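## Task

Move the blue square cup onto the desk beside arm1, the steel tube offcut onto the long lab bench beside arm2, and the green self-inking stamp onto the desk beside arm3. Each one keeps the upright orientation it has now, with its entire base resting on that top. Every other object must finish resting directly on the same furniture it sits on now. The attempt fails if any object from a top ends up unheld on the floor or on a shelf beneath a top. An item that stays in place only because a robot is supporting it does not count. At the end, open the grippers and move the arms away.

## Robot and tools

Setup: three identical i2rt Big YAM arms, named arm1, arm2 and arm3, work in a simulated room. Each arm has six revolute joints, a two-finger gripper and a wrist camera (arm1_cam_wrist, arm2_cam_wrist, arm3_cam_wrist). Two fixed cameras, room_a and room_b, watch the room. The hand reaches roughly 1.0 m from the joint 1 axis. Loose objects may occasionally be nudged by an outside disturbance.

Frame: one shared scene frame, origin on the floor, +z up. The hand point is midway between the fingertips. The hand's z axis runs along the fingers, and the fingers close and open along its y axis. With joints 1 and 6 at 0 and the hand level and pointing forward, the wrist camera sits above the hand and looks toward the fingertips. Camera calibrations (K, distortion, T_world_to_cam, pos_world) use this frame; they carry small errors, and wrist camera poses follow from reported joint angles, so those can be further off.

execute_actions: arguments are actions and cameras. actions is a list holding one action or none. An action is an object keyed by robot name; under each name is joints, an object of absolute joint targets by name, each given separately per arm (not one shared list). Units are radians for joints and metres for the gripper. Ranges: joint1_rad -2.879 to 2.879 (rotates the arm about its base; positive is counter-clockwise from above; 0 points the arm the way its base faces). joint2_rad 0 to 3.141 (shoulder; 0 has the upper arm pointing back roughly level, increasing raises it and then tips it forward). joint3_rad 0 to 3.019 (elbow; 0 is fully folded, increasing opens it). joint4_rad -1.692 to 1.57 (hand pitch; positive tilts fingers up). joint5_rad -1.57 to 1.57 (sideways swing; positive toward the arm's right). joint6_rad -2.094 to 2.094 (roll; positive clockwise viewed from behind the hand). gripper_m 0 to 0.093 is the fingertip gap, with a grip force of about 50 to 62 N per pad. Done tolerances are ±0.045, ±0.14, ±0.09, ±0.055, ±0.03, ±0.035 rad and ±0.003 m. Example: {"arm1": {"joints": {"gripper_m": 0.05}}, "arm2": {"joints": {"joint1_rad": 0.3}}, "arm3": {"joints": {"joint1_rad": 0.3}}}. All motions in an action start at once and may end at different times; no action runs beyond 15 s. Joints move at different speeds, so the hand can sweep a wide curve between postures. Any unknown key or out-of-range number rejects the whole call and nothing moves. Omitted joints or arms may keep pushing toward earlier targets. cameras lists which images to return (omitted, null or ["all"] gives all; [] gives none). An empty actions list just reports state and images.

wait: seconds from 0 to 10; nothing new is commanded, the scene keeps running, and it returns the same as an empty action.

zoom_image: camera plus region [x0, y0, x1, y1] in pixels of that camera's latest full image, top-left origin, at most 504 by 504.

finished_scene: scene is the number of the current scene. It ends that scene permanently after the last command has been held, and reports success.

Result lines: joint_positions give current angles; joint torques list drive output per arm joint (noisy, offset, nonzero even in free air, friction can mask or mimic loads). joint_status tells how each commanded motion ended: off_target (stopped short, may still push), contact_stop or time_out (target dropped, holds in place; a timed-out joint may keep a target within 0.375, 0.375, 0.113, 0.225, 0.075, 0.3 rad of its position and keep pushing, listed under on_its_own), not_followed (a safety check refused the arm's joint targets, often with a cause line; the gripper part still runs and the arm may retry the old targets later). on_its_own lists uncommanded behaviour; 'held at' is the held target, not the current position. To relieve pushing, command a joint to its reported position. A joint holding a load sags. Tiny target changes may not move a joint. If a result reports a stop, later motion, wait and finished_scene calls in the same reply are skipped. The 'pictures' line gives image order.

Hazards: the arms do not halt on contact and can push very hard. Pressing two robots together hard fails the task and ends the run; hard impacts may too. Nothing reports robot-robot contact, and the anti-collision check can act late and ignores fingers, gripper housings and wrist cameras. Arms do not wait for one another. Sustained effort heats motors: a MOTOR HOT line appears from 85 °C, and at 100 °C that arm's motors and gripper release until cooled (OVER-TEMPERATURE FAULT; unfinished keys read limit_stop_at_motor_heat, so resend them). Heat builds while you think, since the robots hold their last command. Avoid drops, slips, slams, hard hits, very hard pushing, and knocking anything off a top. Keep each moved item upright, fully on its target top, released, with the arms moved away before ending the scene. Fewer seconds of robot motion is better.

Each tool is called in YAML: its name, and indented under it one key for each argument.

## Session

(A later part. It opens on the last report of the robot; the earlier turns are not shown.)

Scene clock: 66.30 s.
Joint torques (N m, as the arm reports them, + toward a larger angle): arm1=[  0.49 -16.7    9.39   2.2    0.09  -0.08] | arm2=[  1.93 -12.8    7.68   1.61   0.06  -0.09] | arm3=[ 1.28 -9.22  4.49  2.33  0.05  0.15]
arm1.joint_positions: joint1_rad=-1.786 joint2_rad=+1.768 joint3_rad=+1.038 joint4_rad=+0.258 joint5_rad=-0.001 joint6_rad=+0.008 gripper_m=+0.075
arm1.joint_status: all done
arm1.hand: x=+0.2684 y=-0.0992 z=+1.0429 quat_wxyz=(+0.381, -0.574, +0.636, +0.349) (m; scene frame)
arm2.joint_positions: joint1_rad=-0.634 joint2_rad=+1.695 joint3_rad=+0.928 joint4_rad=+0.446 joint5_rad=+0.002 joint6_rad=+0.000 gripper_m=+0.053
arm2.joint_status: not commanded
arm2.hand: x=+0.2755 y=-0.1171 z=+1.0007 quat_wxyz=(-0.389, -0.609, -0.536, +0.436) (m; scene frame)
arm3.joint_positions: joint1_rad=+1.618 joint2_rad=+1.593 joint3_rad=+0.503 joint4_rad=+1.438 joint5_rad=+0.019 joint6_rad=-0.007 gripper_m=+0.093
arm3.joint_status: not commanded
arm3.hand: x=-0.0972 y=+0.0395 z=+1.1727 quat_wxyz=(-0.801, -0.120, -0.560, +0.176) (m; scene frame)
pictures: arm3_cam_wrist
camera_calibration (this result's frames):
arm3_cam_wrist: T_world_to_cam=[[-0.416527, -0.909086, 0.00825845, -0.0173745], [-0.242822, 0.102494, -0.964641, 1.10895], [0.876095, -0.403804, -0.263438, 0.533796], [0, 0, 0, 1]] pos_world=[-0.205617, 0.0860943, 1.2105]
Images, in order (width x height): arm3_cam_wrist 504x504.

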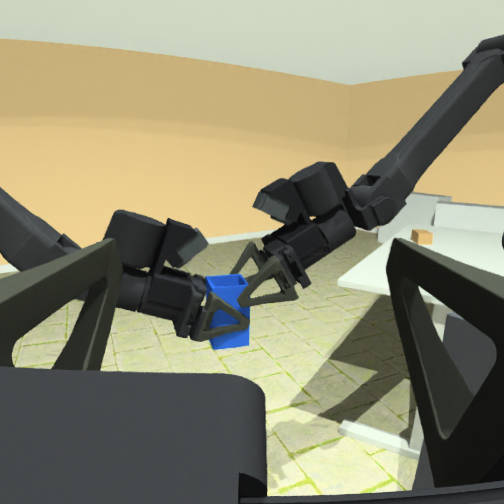

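execute_actions:
  actions:
    - {"arm1":{"joints":{"gripper_m":0.02}}}
  cameras: ["arm3_cam_wrist"]

execute_actions:
  actions:
    - {"arm2":{"joints":{"gripper_m":0.093}}}
  cameras: []

execute_actions:
  actions:
    - {"arm2":{"joints":{"joint2_rad":1.58,"joint3_rad":0.55,"joint4_rad":0.72}},"arm3":{"joints":{"joint1_rad":2.0,"joint2_rad":0.8}}}
  cameras: ["arm1_cam_wrist"]

execute_actions:
  actions:
    - {"arm1":{"joints":{"joint1_rad":2.34}}}
  cameras: []

execute_actions:
  actions:
    - {"arm1":{"joints":{"joint2_rad":2.07,"joint3_rad":0.88,"joint4_rad":0.77}}}
  cameras: []

execute_actions:
  actions:
    - {"arm1":{"joints":{"joint2_rad":2.15,"joint4_rad":0.83}}}
  cameras: ["room_b"]

zoom_image:
  camera: "room_b"
  region: [330,320,430,410]

Scene clock: 68.13 s.
Joint torques (N m, as the arm reports them, + toward a larger angle): arm1=[ -0.48 -16.28   9.14   2.05  -0.1   -0.09] | arm2=[  2.36 -12.42   7.63   1.71  -0.07  -0.08] | arm3=[ 2.01 -9.08  4.66  2.48  0.03  0.13]
arm1.joint_positions: joint1_rad=-1.786 joint2_rad=+1.768 joint3_rad=+1.038 joint4_rad=+0.257 joint5_rad=+0.005 joint6_rad=+0.005 gripper_m=+0.053
arm1.joint_status: gripper_m off_target (ended at +0.053, target +0.020)
arm1.hand: x=+0.2695 y=-0.0994 z=+1.0428 quat_wxyz=(+0.383, -0.573, +0.636, +0.346) (m; scene frame)
arm2.joint_positions: joint1_rad=-0.635 joint2_rad=+1.695 joint3_rad=+0.928 joint4_rad=+0.446 joint5_rad=+0.005 joint6_rad=-0.001 gripper_m=+0.053
arm2.joint_status: not commanded
arm2.hand: x=+0.2748 y=-0.1169 z=+1.0006 quat_wxyz=(-0.388, -0.610, -0.536, +0.437) (m; scene frame)
arm3.joint_positions: joint1_rad=+1.618 joint2_rad=+1.593 joint3_rad=+0.503 joint4_rad=+1.438 joint5_rad=+0.019 joint6_rad=-0.007 gripper_m=+0.093
arm3.joint_status: not commanded
arm3.hand: x=-0.0972 y=+0.0395 z=+1.1727 quat_wxyz=(-0.801, -0.120, -0.560, +0.176) (m; scene frame)
pictures: arm3_cam_wrist
camera_calibration (this result's frames):
arm3_cam_wrist: T_world_to_cam=[[-0.416527, -0.909086, 0.00825845, -0.0173745], [-0.242822, 0.102494, -0.964641, 1.10895], [0.876095, -0.403804, -0.263438, 0.533796], [0, 0, 0, 1]] pos_world=[-0.205617, 0.0860943, 1.2105]
Images, in order (width x height): arm3_cam_wrist 504x504.

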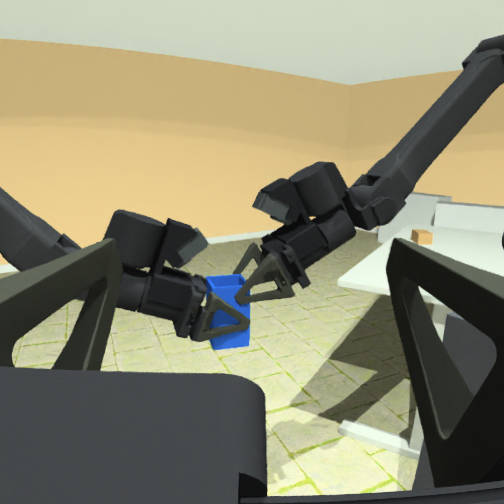

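Scene clock: 68.80 s.
Joint torques (N m, as the arm reports them, + toward a larger angle): arm1=[  0.22 -17.01   9.1    1.99  -0.12  -0.05] | arm2=[  2.51 -12.53   7.7    1.68   0.02  -0.1 ] | arm3=[ 1.11 -8.86  4.63  2.5   0.03  0.13]
arm1.joint_positions: joint1_rad=-1.785 joint2_rad=+1.769 joint3_rad=+1.038 joint4_rad=+0.255 joint5_rad=+0.003 joint6_rad=+0.005 gripper_m=+0.053
arm1.joint_status: not commanded
arm1.hand: x=+0.2689 y=-0.0996 z=+1.0419 quat_wxyz=(+0.381, -0.574, +0.636, +0.346) (m; scene frame)
arm2.joint_positions: joint1_rad=-0.634 joint2_rad=+1.695 joint3_rad=+0.928 joint4_rad=+0.446 joint5_rad=+0.003 joint6_rad=-0.001 gripper_m=+0.093
arm2.joint_status: all done
arm2.hand: x=+0.2753 y=-0.1170 z=+1.0006 quat_wxyz=(-0.388, -0.609, -0.536, +0.436) (m; scene frame)
arm3.joint_positions: joint1_rad=+1.618 joint2_rad=+1.593 joint3_rad=+0.503 joint4_rad=+1.438 joint5_rad=+0.019 joint6_rad=-0.007 gripper_m=+0.093
arm3.joint_status: not commanded
arm3.hand: x=-0.0972 y=+0.0395 z=+1.1727 quat_wxyz=(-0.801, -0.120, -0.560, +0.176) (m; scene frame)
pictures: none
No camera images: the call's "cameras" was empty. Leave "cameras" out to get every camera's image.

Scene clock: 70.13 s.
Joint torques (N m, as the arm reports them, + toward a larger angle): arm1=[ -0.48 -16.19   9.29   2.    -0.08  -0.11] | arm2=[ 2.12 -8.51  5.58  2.53  0.03 -0.16] | arm3=[ 1.62 -1.03  7.68  0.89  0.07  0.1 ]
arm1.joint_positions: joint1_rad=-1.785 joint2_rad=+1.769 joint3_rad=+1.038 joint4_rad=+0.255 joint5_rad=+0.003 joint6_rad=+0.005 gripper_m=+0.053
arm1.joint_status: not commanded
arm1.hand: x=+0.2689 y=-0.0996 z=+1.0419 quat_wxyz=(+0.381, -0.574, +0.636, +0.346) (m; scene frame)
arm2.joint_positions: joint1_rad=-0.634 joint2_rad=+1.582 joint3_rad=+0.546 joint4_rad=+0.700 joint5_rad=+0.003 joint6_rad=-0.001 gripper_m=+0.093
arm2.joint_status: all done
arm2.hand: x=+0.2906 y=+0.0057 z=+0.9443 quat_wxyz=(-0.384, -0.612, -0.539, +0.432) (m; scene frame)
arm3.joint_positions: joint1_rad=+1.990 joint2_rad=+0.795 joint3_rad=+0.498 joint4_rad=+1.445 joint5_rad=+0.019 joint6_rad=-0.007 gripper_m=+0.093
arm3.joint_status: all done
arm3.hand: x=-0.2893 y=+0.2320 z=+1.4799 quat_wxyz=(-0.978, -0.009, -0.209, +0.024) (m; scene frame)
pictures: arm1_cam_wrist
camera_calibration (this result's frames):
arm1_cam_wrist: T_world_to_cam=[[0.994876, -0.100536, 0.0106894, -0.290079], [-0.0849705, -0.888742, -0.450463, 0.40913], [0.0547876, 0.447247, -0.892731, 1.08304], [0, 0, 0, 1]] pos_world=[0.264019, -0.149937, 1.15426]
Images, in order (width x height): arm1_cam_wrist 504x504.

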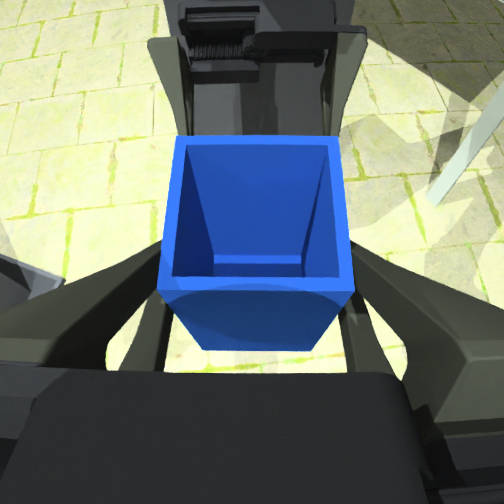

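Scene clock: 73.23 s.
Joint torques (N m, as the arm reports them, + toward a larger angle): arm1=[ -2.23 -17.64   8.59   2.1    0.1   -0.06] | arm2=[ 1.53 -8.69  5.66  2.72  0.02 -0.08] | arm3=[ 2.07 -1.09  7.59  0.87 -0.01  0.11]
arm1.joint_positions: joint1_rad=+2.349 joint2_rad=+1.777 joint3_rad=+1.048 joint4_rad=+0.255 joint5_rad=-0.002 joint6_rad=+0.005 gripper_m=+0.053
arm1.joint_status: all done
arm1.hand: x=+0.7274 y=-1.1801 z=+1.0561 quat_wxyz=(-0.494, -0.280, -0.804, +0.176) (m; scene frame)
arm2.joint_positions: joint1_rad=-0.634 joint2_rad=+1.582 joint3_rad=+0.546 joint4_rad=+0.700 joint5_rad=+0.003 joint6_rad=-0.001 gripper_m=+0.093
arm2.joint_status: not commanded
arm2.hand: x=+0.2906 y=+0.0057 z=+0.9443 quat_wxyz=(-0.384, -0.612, -0.539, +0.432) (m; scene frame)
arm3.joint_positions: joint1_rad=+1.990 joint2_rad=+0.795 joint3_rad=+0.498 joint4_rad=+1.445 joint5_rad=+0.019 joint6_rad=-0.007 gripper_m=+0.093
arm3.joint_status: not commanded
arm3.hand: x=-0.2893 y=+0.2320 z=+1.4799 quat_wxyz=(-0.978, -0.009, -0.209, +0.024) (m; scene frame)
pictures: none
No camera images: the call's "cameras" was empty. Leave "cameras" out to get every camera's image.

Scene clock: 74.43 s.
Joint torques (N m, as the arm reports them, + toward a larger angle): arm1=[ -1.3  -19.76   4.93   3.06   0.08  -0.08] | arm2=[ 1.47 -8.73  5.47  2.63  0.01 -0.1 ] | arm3=[ 1.86 -1.43  7.5   0.9   0.05  0.09]
arm1.joint_positions: joint1_rad=+2.349 joint2_rad=+2.098 joint3_rad=+0.861 joint4_rad=+0.746 joint5_rad=-0.001 joint6_rad=+0.005 gripper_m=+0.053
arm1.joint_status: all done
arm1.hand: x=+0.6828 y=-1.1476 z=+0.8817 quat_wxyz=(-0.487, -0.282, -0.808, +0.174) (m; scene frame)
arm2.joint_positions: joint1_rad=-0.634 joint2_rad=+1.582 joint3_rad=+0.546 joint4_rad=+0.700 joint5_rad=+0.003 joint6_rad=-0.001 gripper_m=+0.093
arm2.joint_status: not commanded
arm2.hand: x=+0.2906 y=+0.0057 z=+0.9443 quat_wxyz=(-0.384, -0.612, -0.539, +0.432) (m; scene frame)
arm3.joint_positions: joint1_rad=+1.990 joint2_rad=+0.795 joint3_rad=+0.498 joint4_rad=+1.445 joint5_rad=+0.019 joint6_rad=-0.007 gripper_m=+0.093
arm3.joint_status: not commanded
arm3.hand: x=-0.2893 y=+0.2320 z=+1.4799 quat_wxyz=(-0.978, -0.009, -0.209, +0.024) (m; scene frame)
pictures: none
No camera images: the call's "cameras" was empty. Leave "cameras" out to get every camera's image.

Scene clock: 75.23 s.
Joint torques (N m, as the arm reports them, + toward a larger angle): arm1=[ -1.96 -16.85   4.75   2.9    0.1   -0.08] | arm2=[ 2.36 -8.63  5.62  2.53  0.01 -0.06] | arm3=[ 1.86 -1.24  7.53  0.92  0.03  0.08]
arm1.joint_positions: joint1_rad=+2.349 joint2_rad=+2.155 joint3_rad=+0.861 joint4_rad=+0.808 joint5_rad=-0.001 joint6_rad=+0.005 gripper_m=+0.053
arm1.joint_status: all done
arm1.hand: x=+0.6798 y=-1.1455 z=+0.8620 quat_wxyz=(-0.489, -0.282, -0.807, +0.175) (m; scene frame)
arm2.joint_positions: joint1_rad=-0.634 joint2_rad=+1.582 joint3_rad=+0.546 joint4_rad=+0.700 joint5_rad=+0.003 joint6_rad=-0.001 gripper_m=+0.093
arm2.joint_status: not commanded
arm2.hand: x=+0.2906 y=+0.0057 z=+0.9443 quat_wxyz=(-0.384, -0.612, -0.539, +0.432) (m; scene frame)
arm3.joint_positions: joint1_rad=+1.990 joint2_rad=+0.795 joint3_rad=+0.498 joint4_rad=+1.445 joint5_rad=+0.019 joint6_rad=-0.007 gripper_m=+0.093
arm3.joint_status: not commanded
arm3.hand: x=-0.2893 y=+0.2320 z=+1.4799 quat_wxyz=(-0.978, -0.009, -0.209, +0.024) (m; scene frame)
pictures: room_b
Images, in order (width x height): room_b 896x504.

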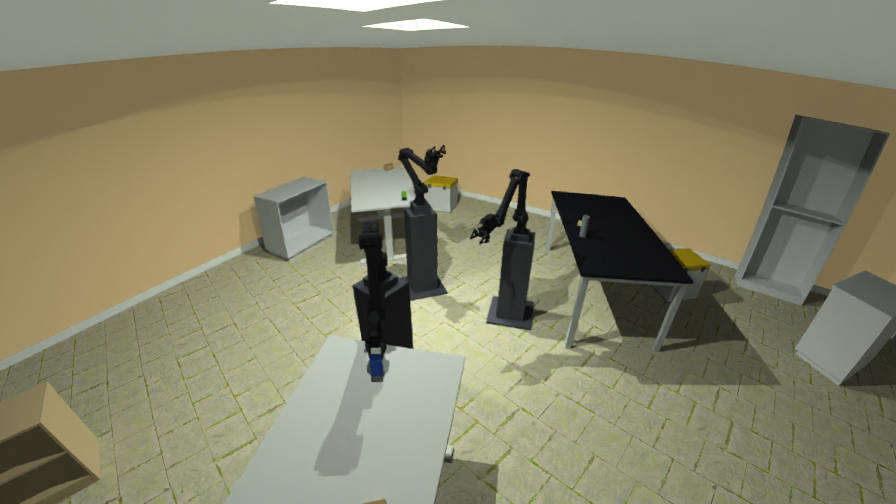

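Region (330, 320, 430, 410) of room_b's 896x504 image, scaled by 5.040, with more detail than that image has; it fills the top 454 rows of this view, and the rest is white.

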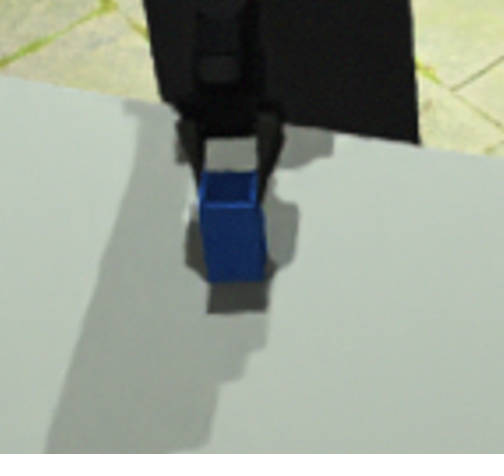

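execute_actions:
  actions:
    - {"arm1":{"joints":{"joint2_rad":2.2,"joint4_rad":0.88}}}
  cameras: []

Scene clock: 76.17 s.
Joint torques (N m, as the arm reports them, + toward a larger angle): arm1=[ -0.77 -16.05   4.41   2.62   0.04  -0.07] | arm2=[ 2.53 -8.43  5.35  2.54  0.01 -0.07] | arm3=[ 1.39 -1.64  7.7   0.91  0.03  0.08]
arm1.joint_positions: joint1_rad=+2.349 joint2_rad=+2.184 joint3_rad=+0.861 joint4_rad=+0.866 joint5_rad=-0.001 joint6_rad=+0.005 gripper_m=+0.053
arm1.joint_status: all done
arm1.hand: x=+0.6804 y=-1.1460 z=+0.8578 quat_wxyz=(-0.501, -0.279, -0.799, +0.179) (m; scene frame)
arm2.joint_positions: joint1_rad=-0.634 joint2_rad=+1.582 joint3_rad=+0.546 joint4_rad=+0.700 joint5_rad=+0.003 joint6_rad=-0.001 gripper_m=+0.093
arm2.joint_status: not commanded
arm2.hand: x=+0.2906 y=+0.0057 z=+0.9443 quat_wxyz=(-0.384, -0.612, -0.539, +0.432) (m; scene frame)
arm3.joint_positions: joint1_rad=+1.990 joint2_rad=+0.795 joint3_rad=+0.498 joint4_rad=+1.445 joint5_rad=+0.019 joint6_rad=-0.007 gripper_m=+0.093
arm3.joint_status: not commanded
arm3.hand: x=-0.2893 y=+0.2320 z=+1.4799 quat_wxyz=(-0.978, -0.009, -0.209, +0.024) (m; scene frame)
pictures: none
No camera images: the call's "cameras" was empty. Leave "cameras" out to get every camera's image.

execute_actions:
  actions:
    - {"arm1":{"joints":{"gripper_m":0.093}}}
  cameras: []

execute_actions:
  actions:
    - {"arm1":{"joints":{"joint2_rad":1.85}}}
  cameras: ["room_b"]

finished_scene:
  scene: 2

Scene clock: 77.63 s.
Joint torques (N m, as the arm reports them, + toward a larger angle): arm1=[ -1.6  -16.46   4.2    2.63   0.09  -0.06] | arm2=[ 2.31 -8.82  5.34  2.6   0.03 -0.1 ] | arm3=[ 1.36 -1.07  7.64  0.85  0.05  0.1 ]
arm1.joint_positions: joint1_rad=+2.349 joint2_rad=+2.187 joint3_rad=+0.861 joint4_rad=+0.866 joint5_rad=-0.001 joint6_rad=+0.005 gripper_m=+0.093
arm1.joint_status: all done
arm1.hand: x=+0.6797 y=-1.1455 z=+0.8555 quat_wxyz=(-0.500, -0.279, -0.800, +0.178) (m; scene frame)
arm2.joint_positions: joint1_rad=-0.634 joint2_rad=+1.582 joint3_rad=+0.546 joint4_rad=+0.700 joint5_rad=+0.003 joint6_rad=-0.001 gripper_m=+0.093
arm2.joint_status: not commanded
arm2.hand: x=+0.2906 y=+0.0057 z=+0.9443 quat_wxyz=(-0.384, -0.612, -0.539, +0.432) (m; scene frame)
arm3.joint_positions: joint1_rad=+1.990 joint2_rad=+0.795 joint3_rad=+0.498 joint4_rad=+1.445 joint5_rad=+0.019 joint6_rad=-0.007 gripper_m=+0.093
arm3.joint_status: not commanded
arm3.hand: x=-0.2893 y=+0.2320 z=+1.4799 quat_wxyz=(-0.978, -0.009, -0.209, +0.024) (m; scene frame)
pictures: none
No camera images: the call's "cameras" was empty. Leave "cameras" out to get every camera's image.

Scene clock: 78.93 s.
Joint torques (N m, as the arm reports them, + toward a larger angle): arm1=[ -1.49 -15.24   6.53   2.39   0.08  -0.08] | arm2=[ 2.42 -8.44  5.32  2.75  0.01 -0.07] | arm3=[ 1.56 -1.33  7.73  0.98  0.04  0.1 ]
arm1.joint_positions: joint1_rad=+2.349 joint2_rad=+1.843 joint3_rad=+0.864 joint4_rad=+0.875 joint5_rad=-0.001 joint6_rad=+0.005 gripper_m=+0.093
arm1.joint_status: all done
arm1.hand: x=+0.7094 y=-1.1661 z=+1.0703 quat_wxyz=(-0.634, -0.243, -0.699, +0.224) (m; scene frame)
arm2.joint_positions: joint1_rad=-0.634 joint2_rad=+1.582 joint3_rad=+0.546 joint4_rad=+0.700 joint5_rad=+0.003 joint6_rad=-0.001 gripper_m=+0.093
arm2.joint_status: not commanded
arm2.hand: x=+0.2906 y=+0.0057 z=+0.9443 quat_wxyz=(-0.384, -0.612, -0.539, +0.432) (m; scene frame)
arm3.joint_positions: joint1_rad=+1.990 joint2_rad=+0.795 joint3_rad=+0.498 joint4_rad=+1.445 joint5_rad=+0.019 joint6_rad=-0.007 gripper_m=+0.093
arm3.joint_status: not commanded
arm3.hand: x=-0.2893 y=+0.2320 z=+1.4799 quat_wxyz=(-0.978, -0.009, -0.209, +0.024) (m; scene frame)
pictures: room_b
Images, in order (width x height): room_b 896x504.

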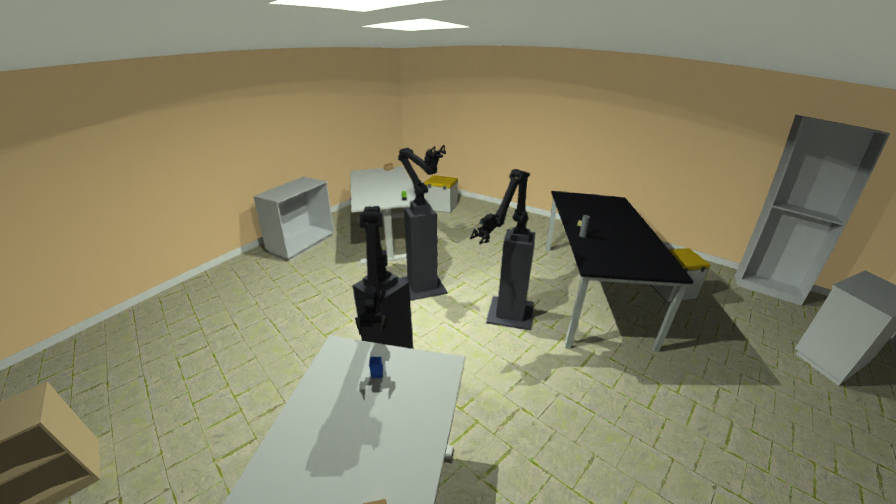

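The scene is finished: the task was done.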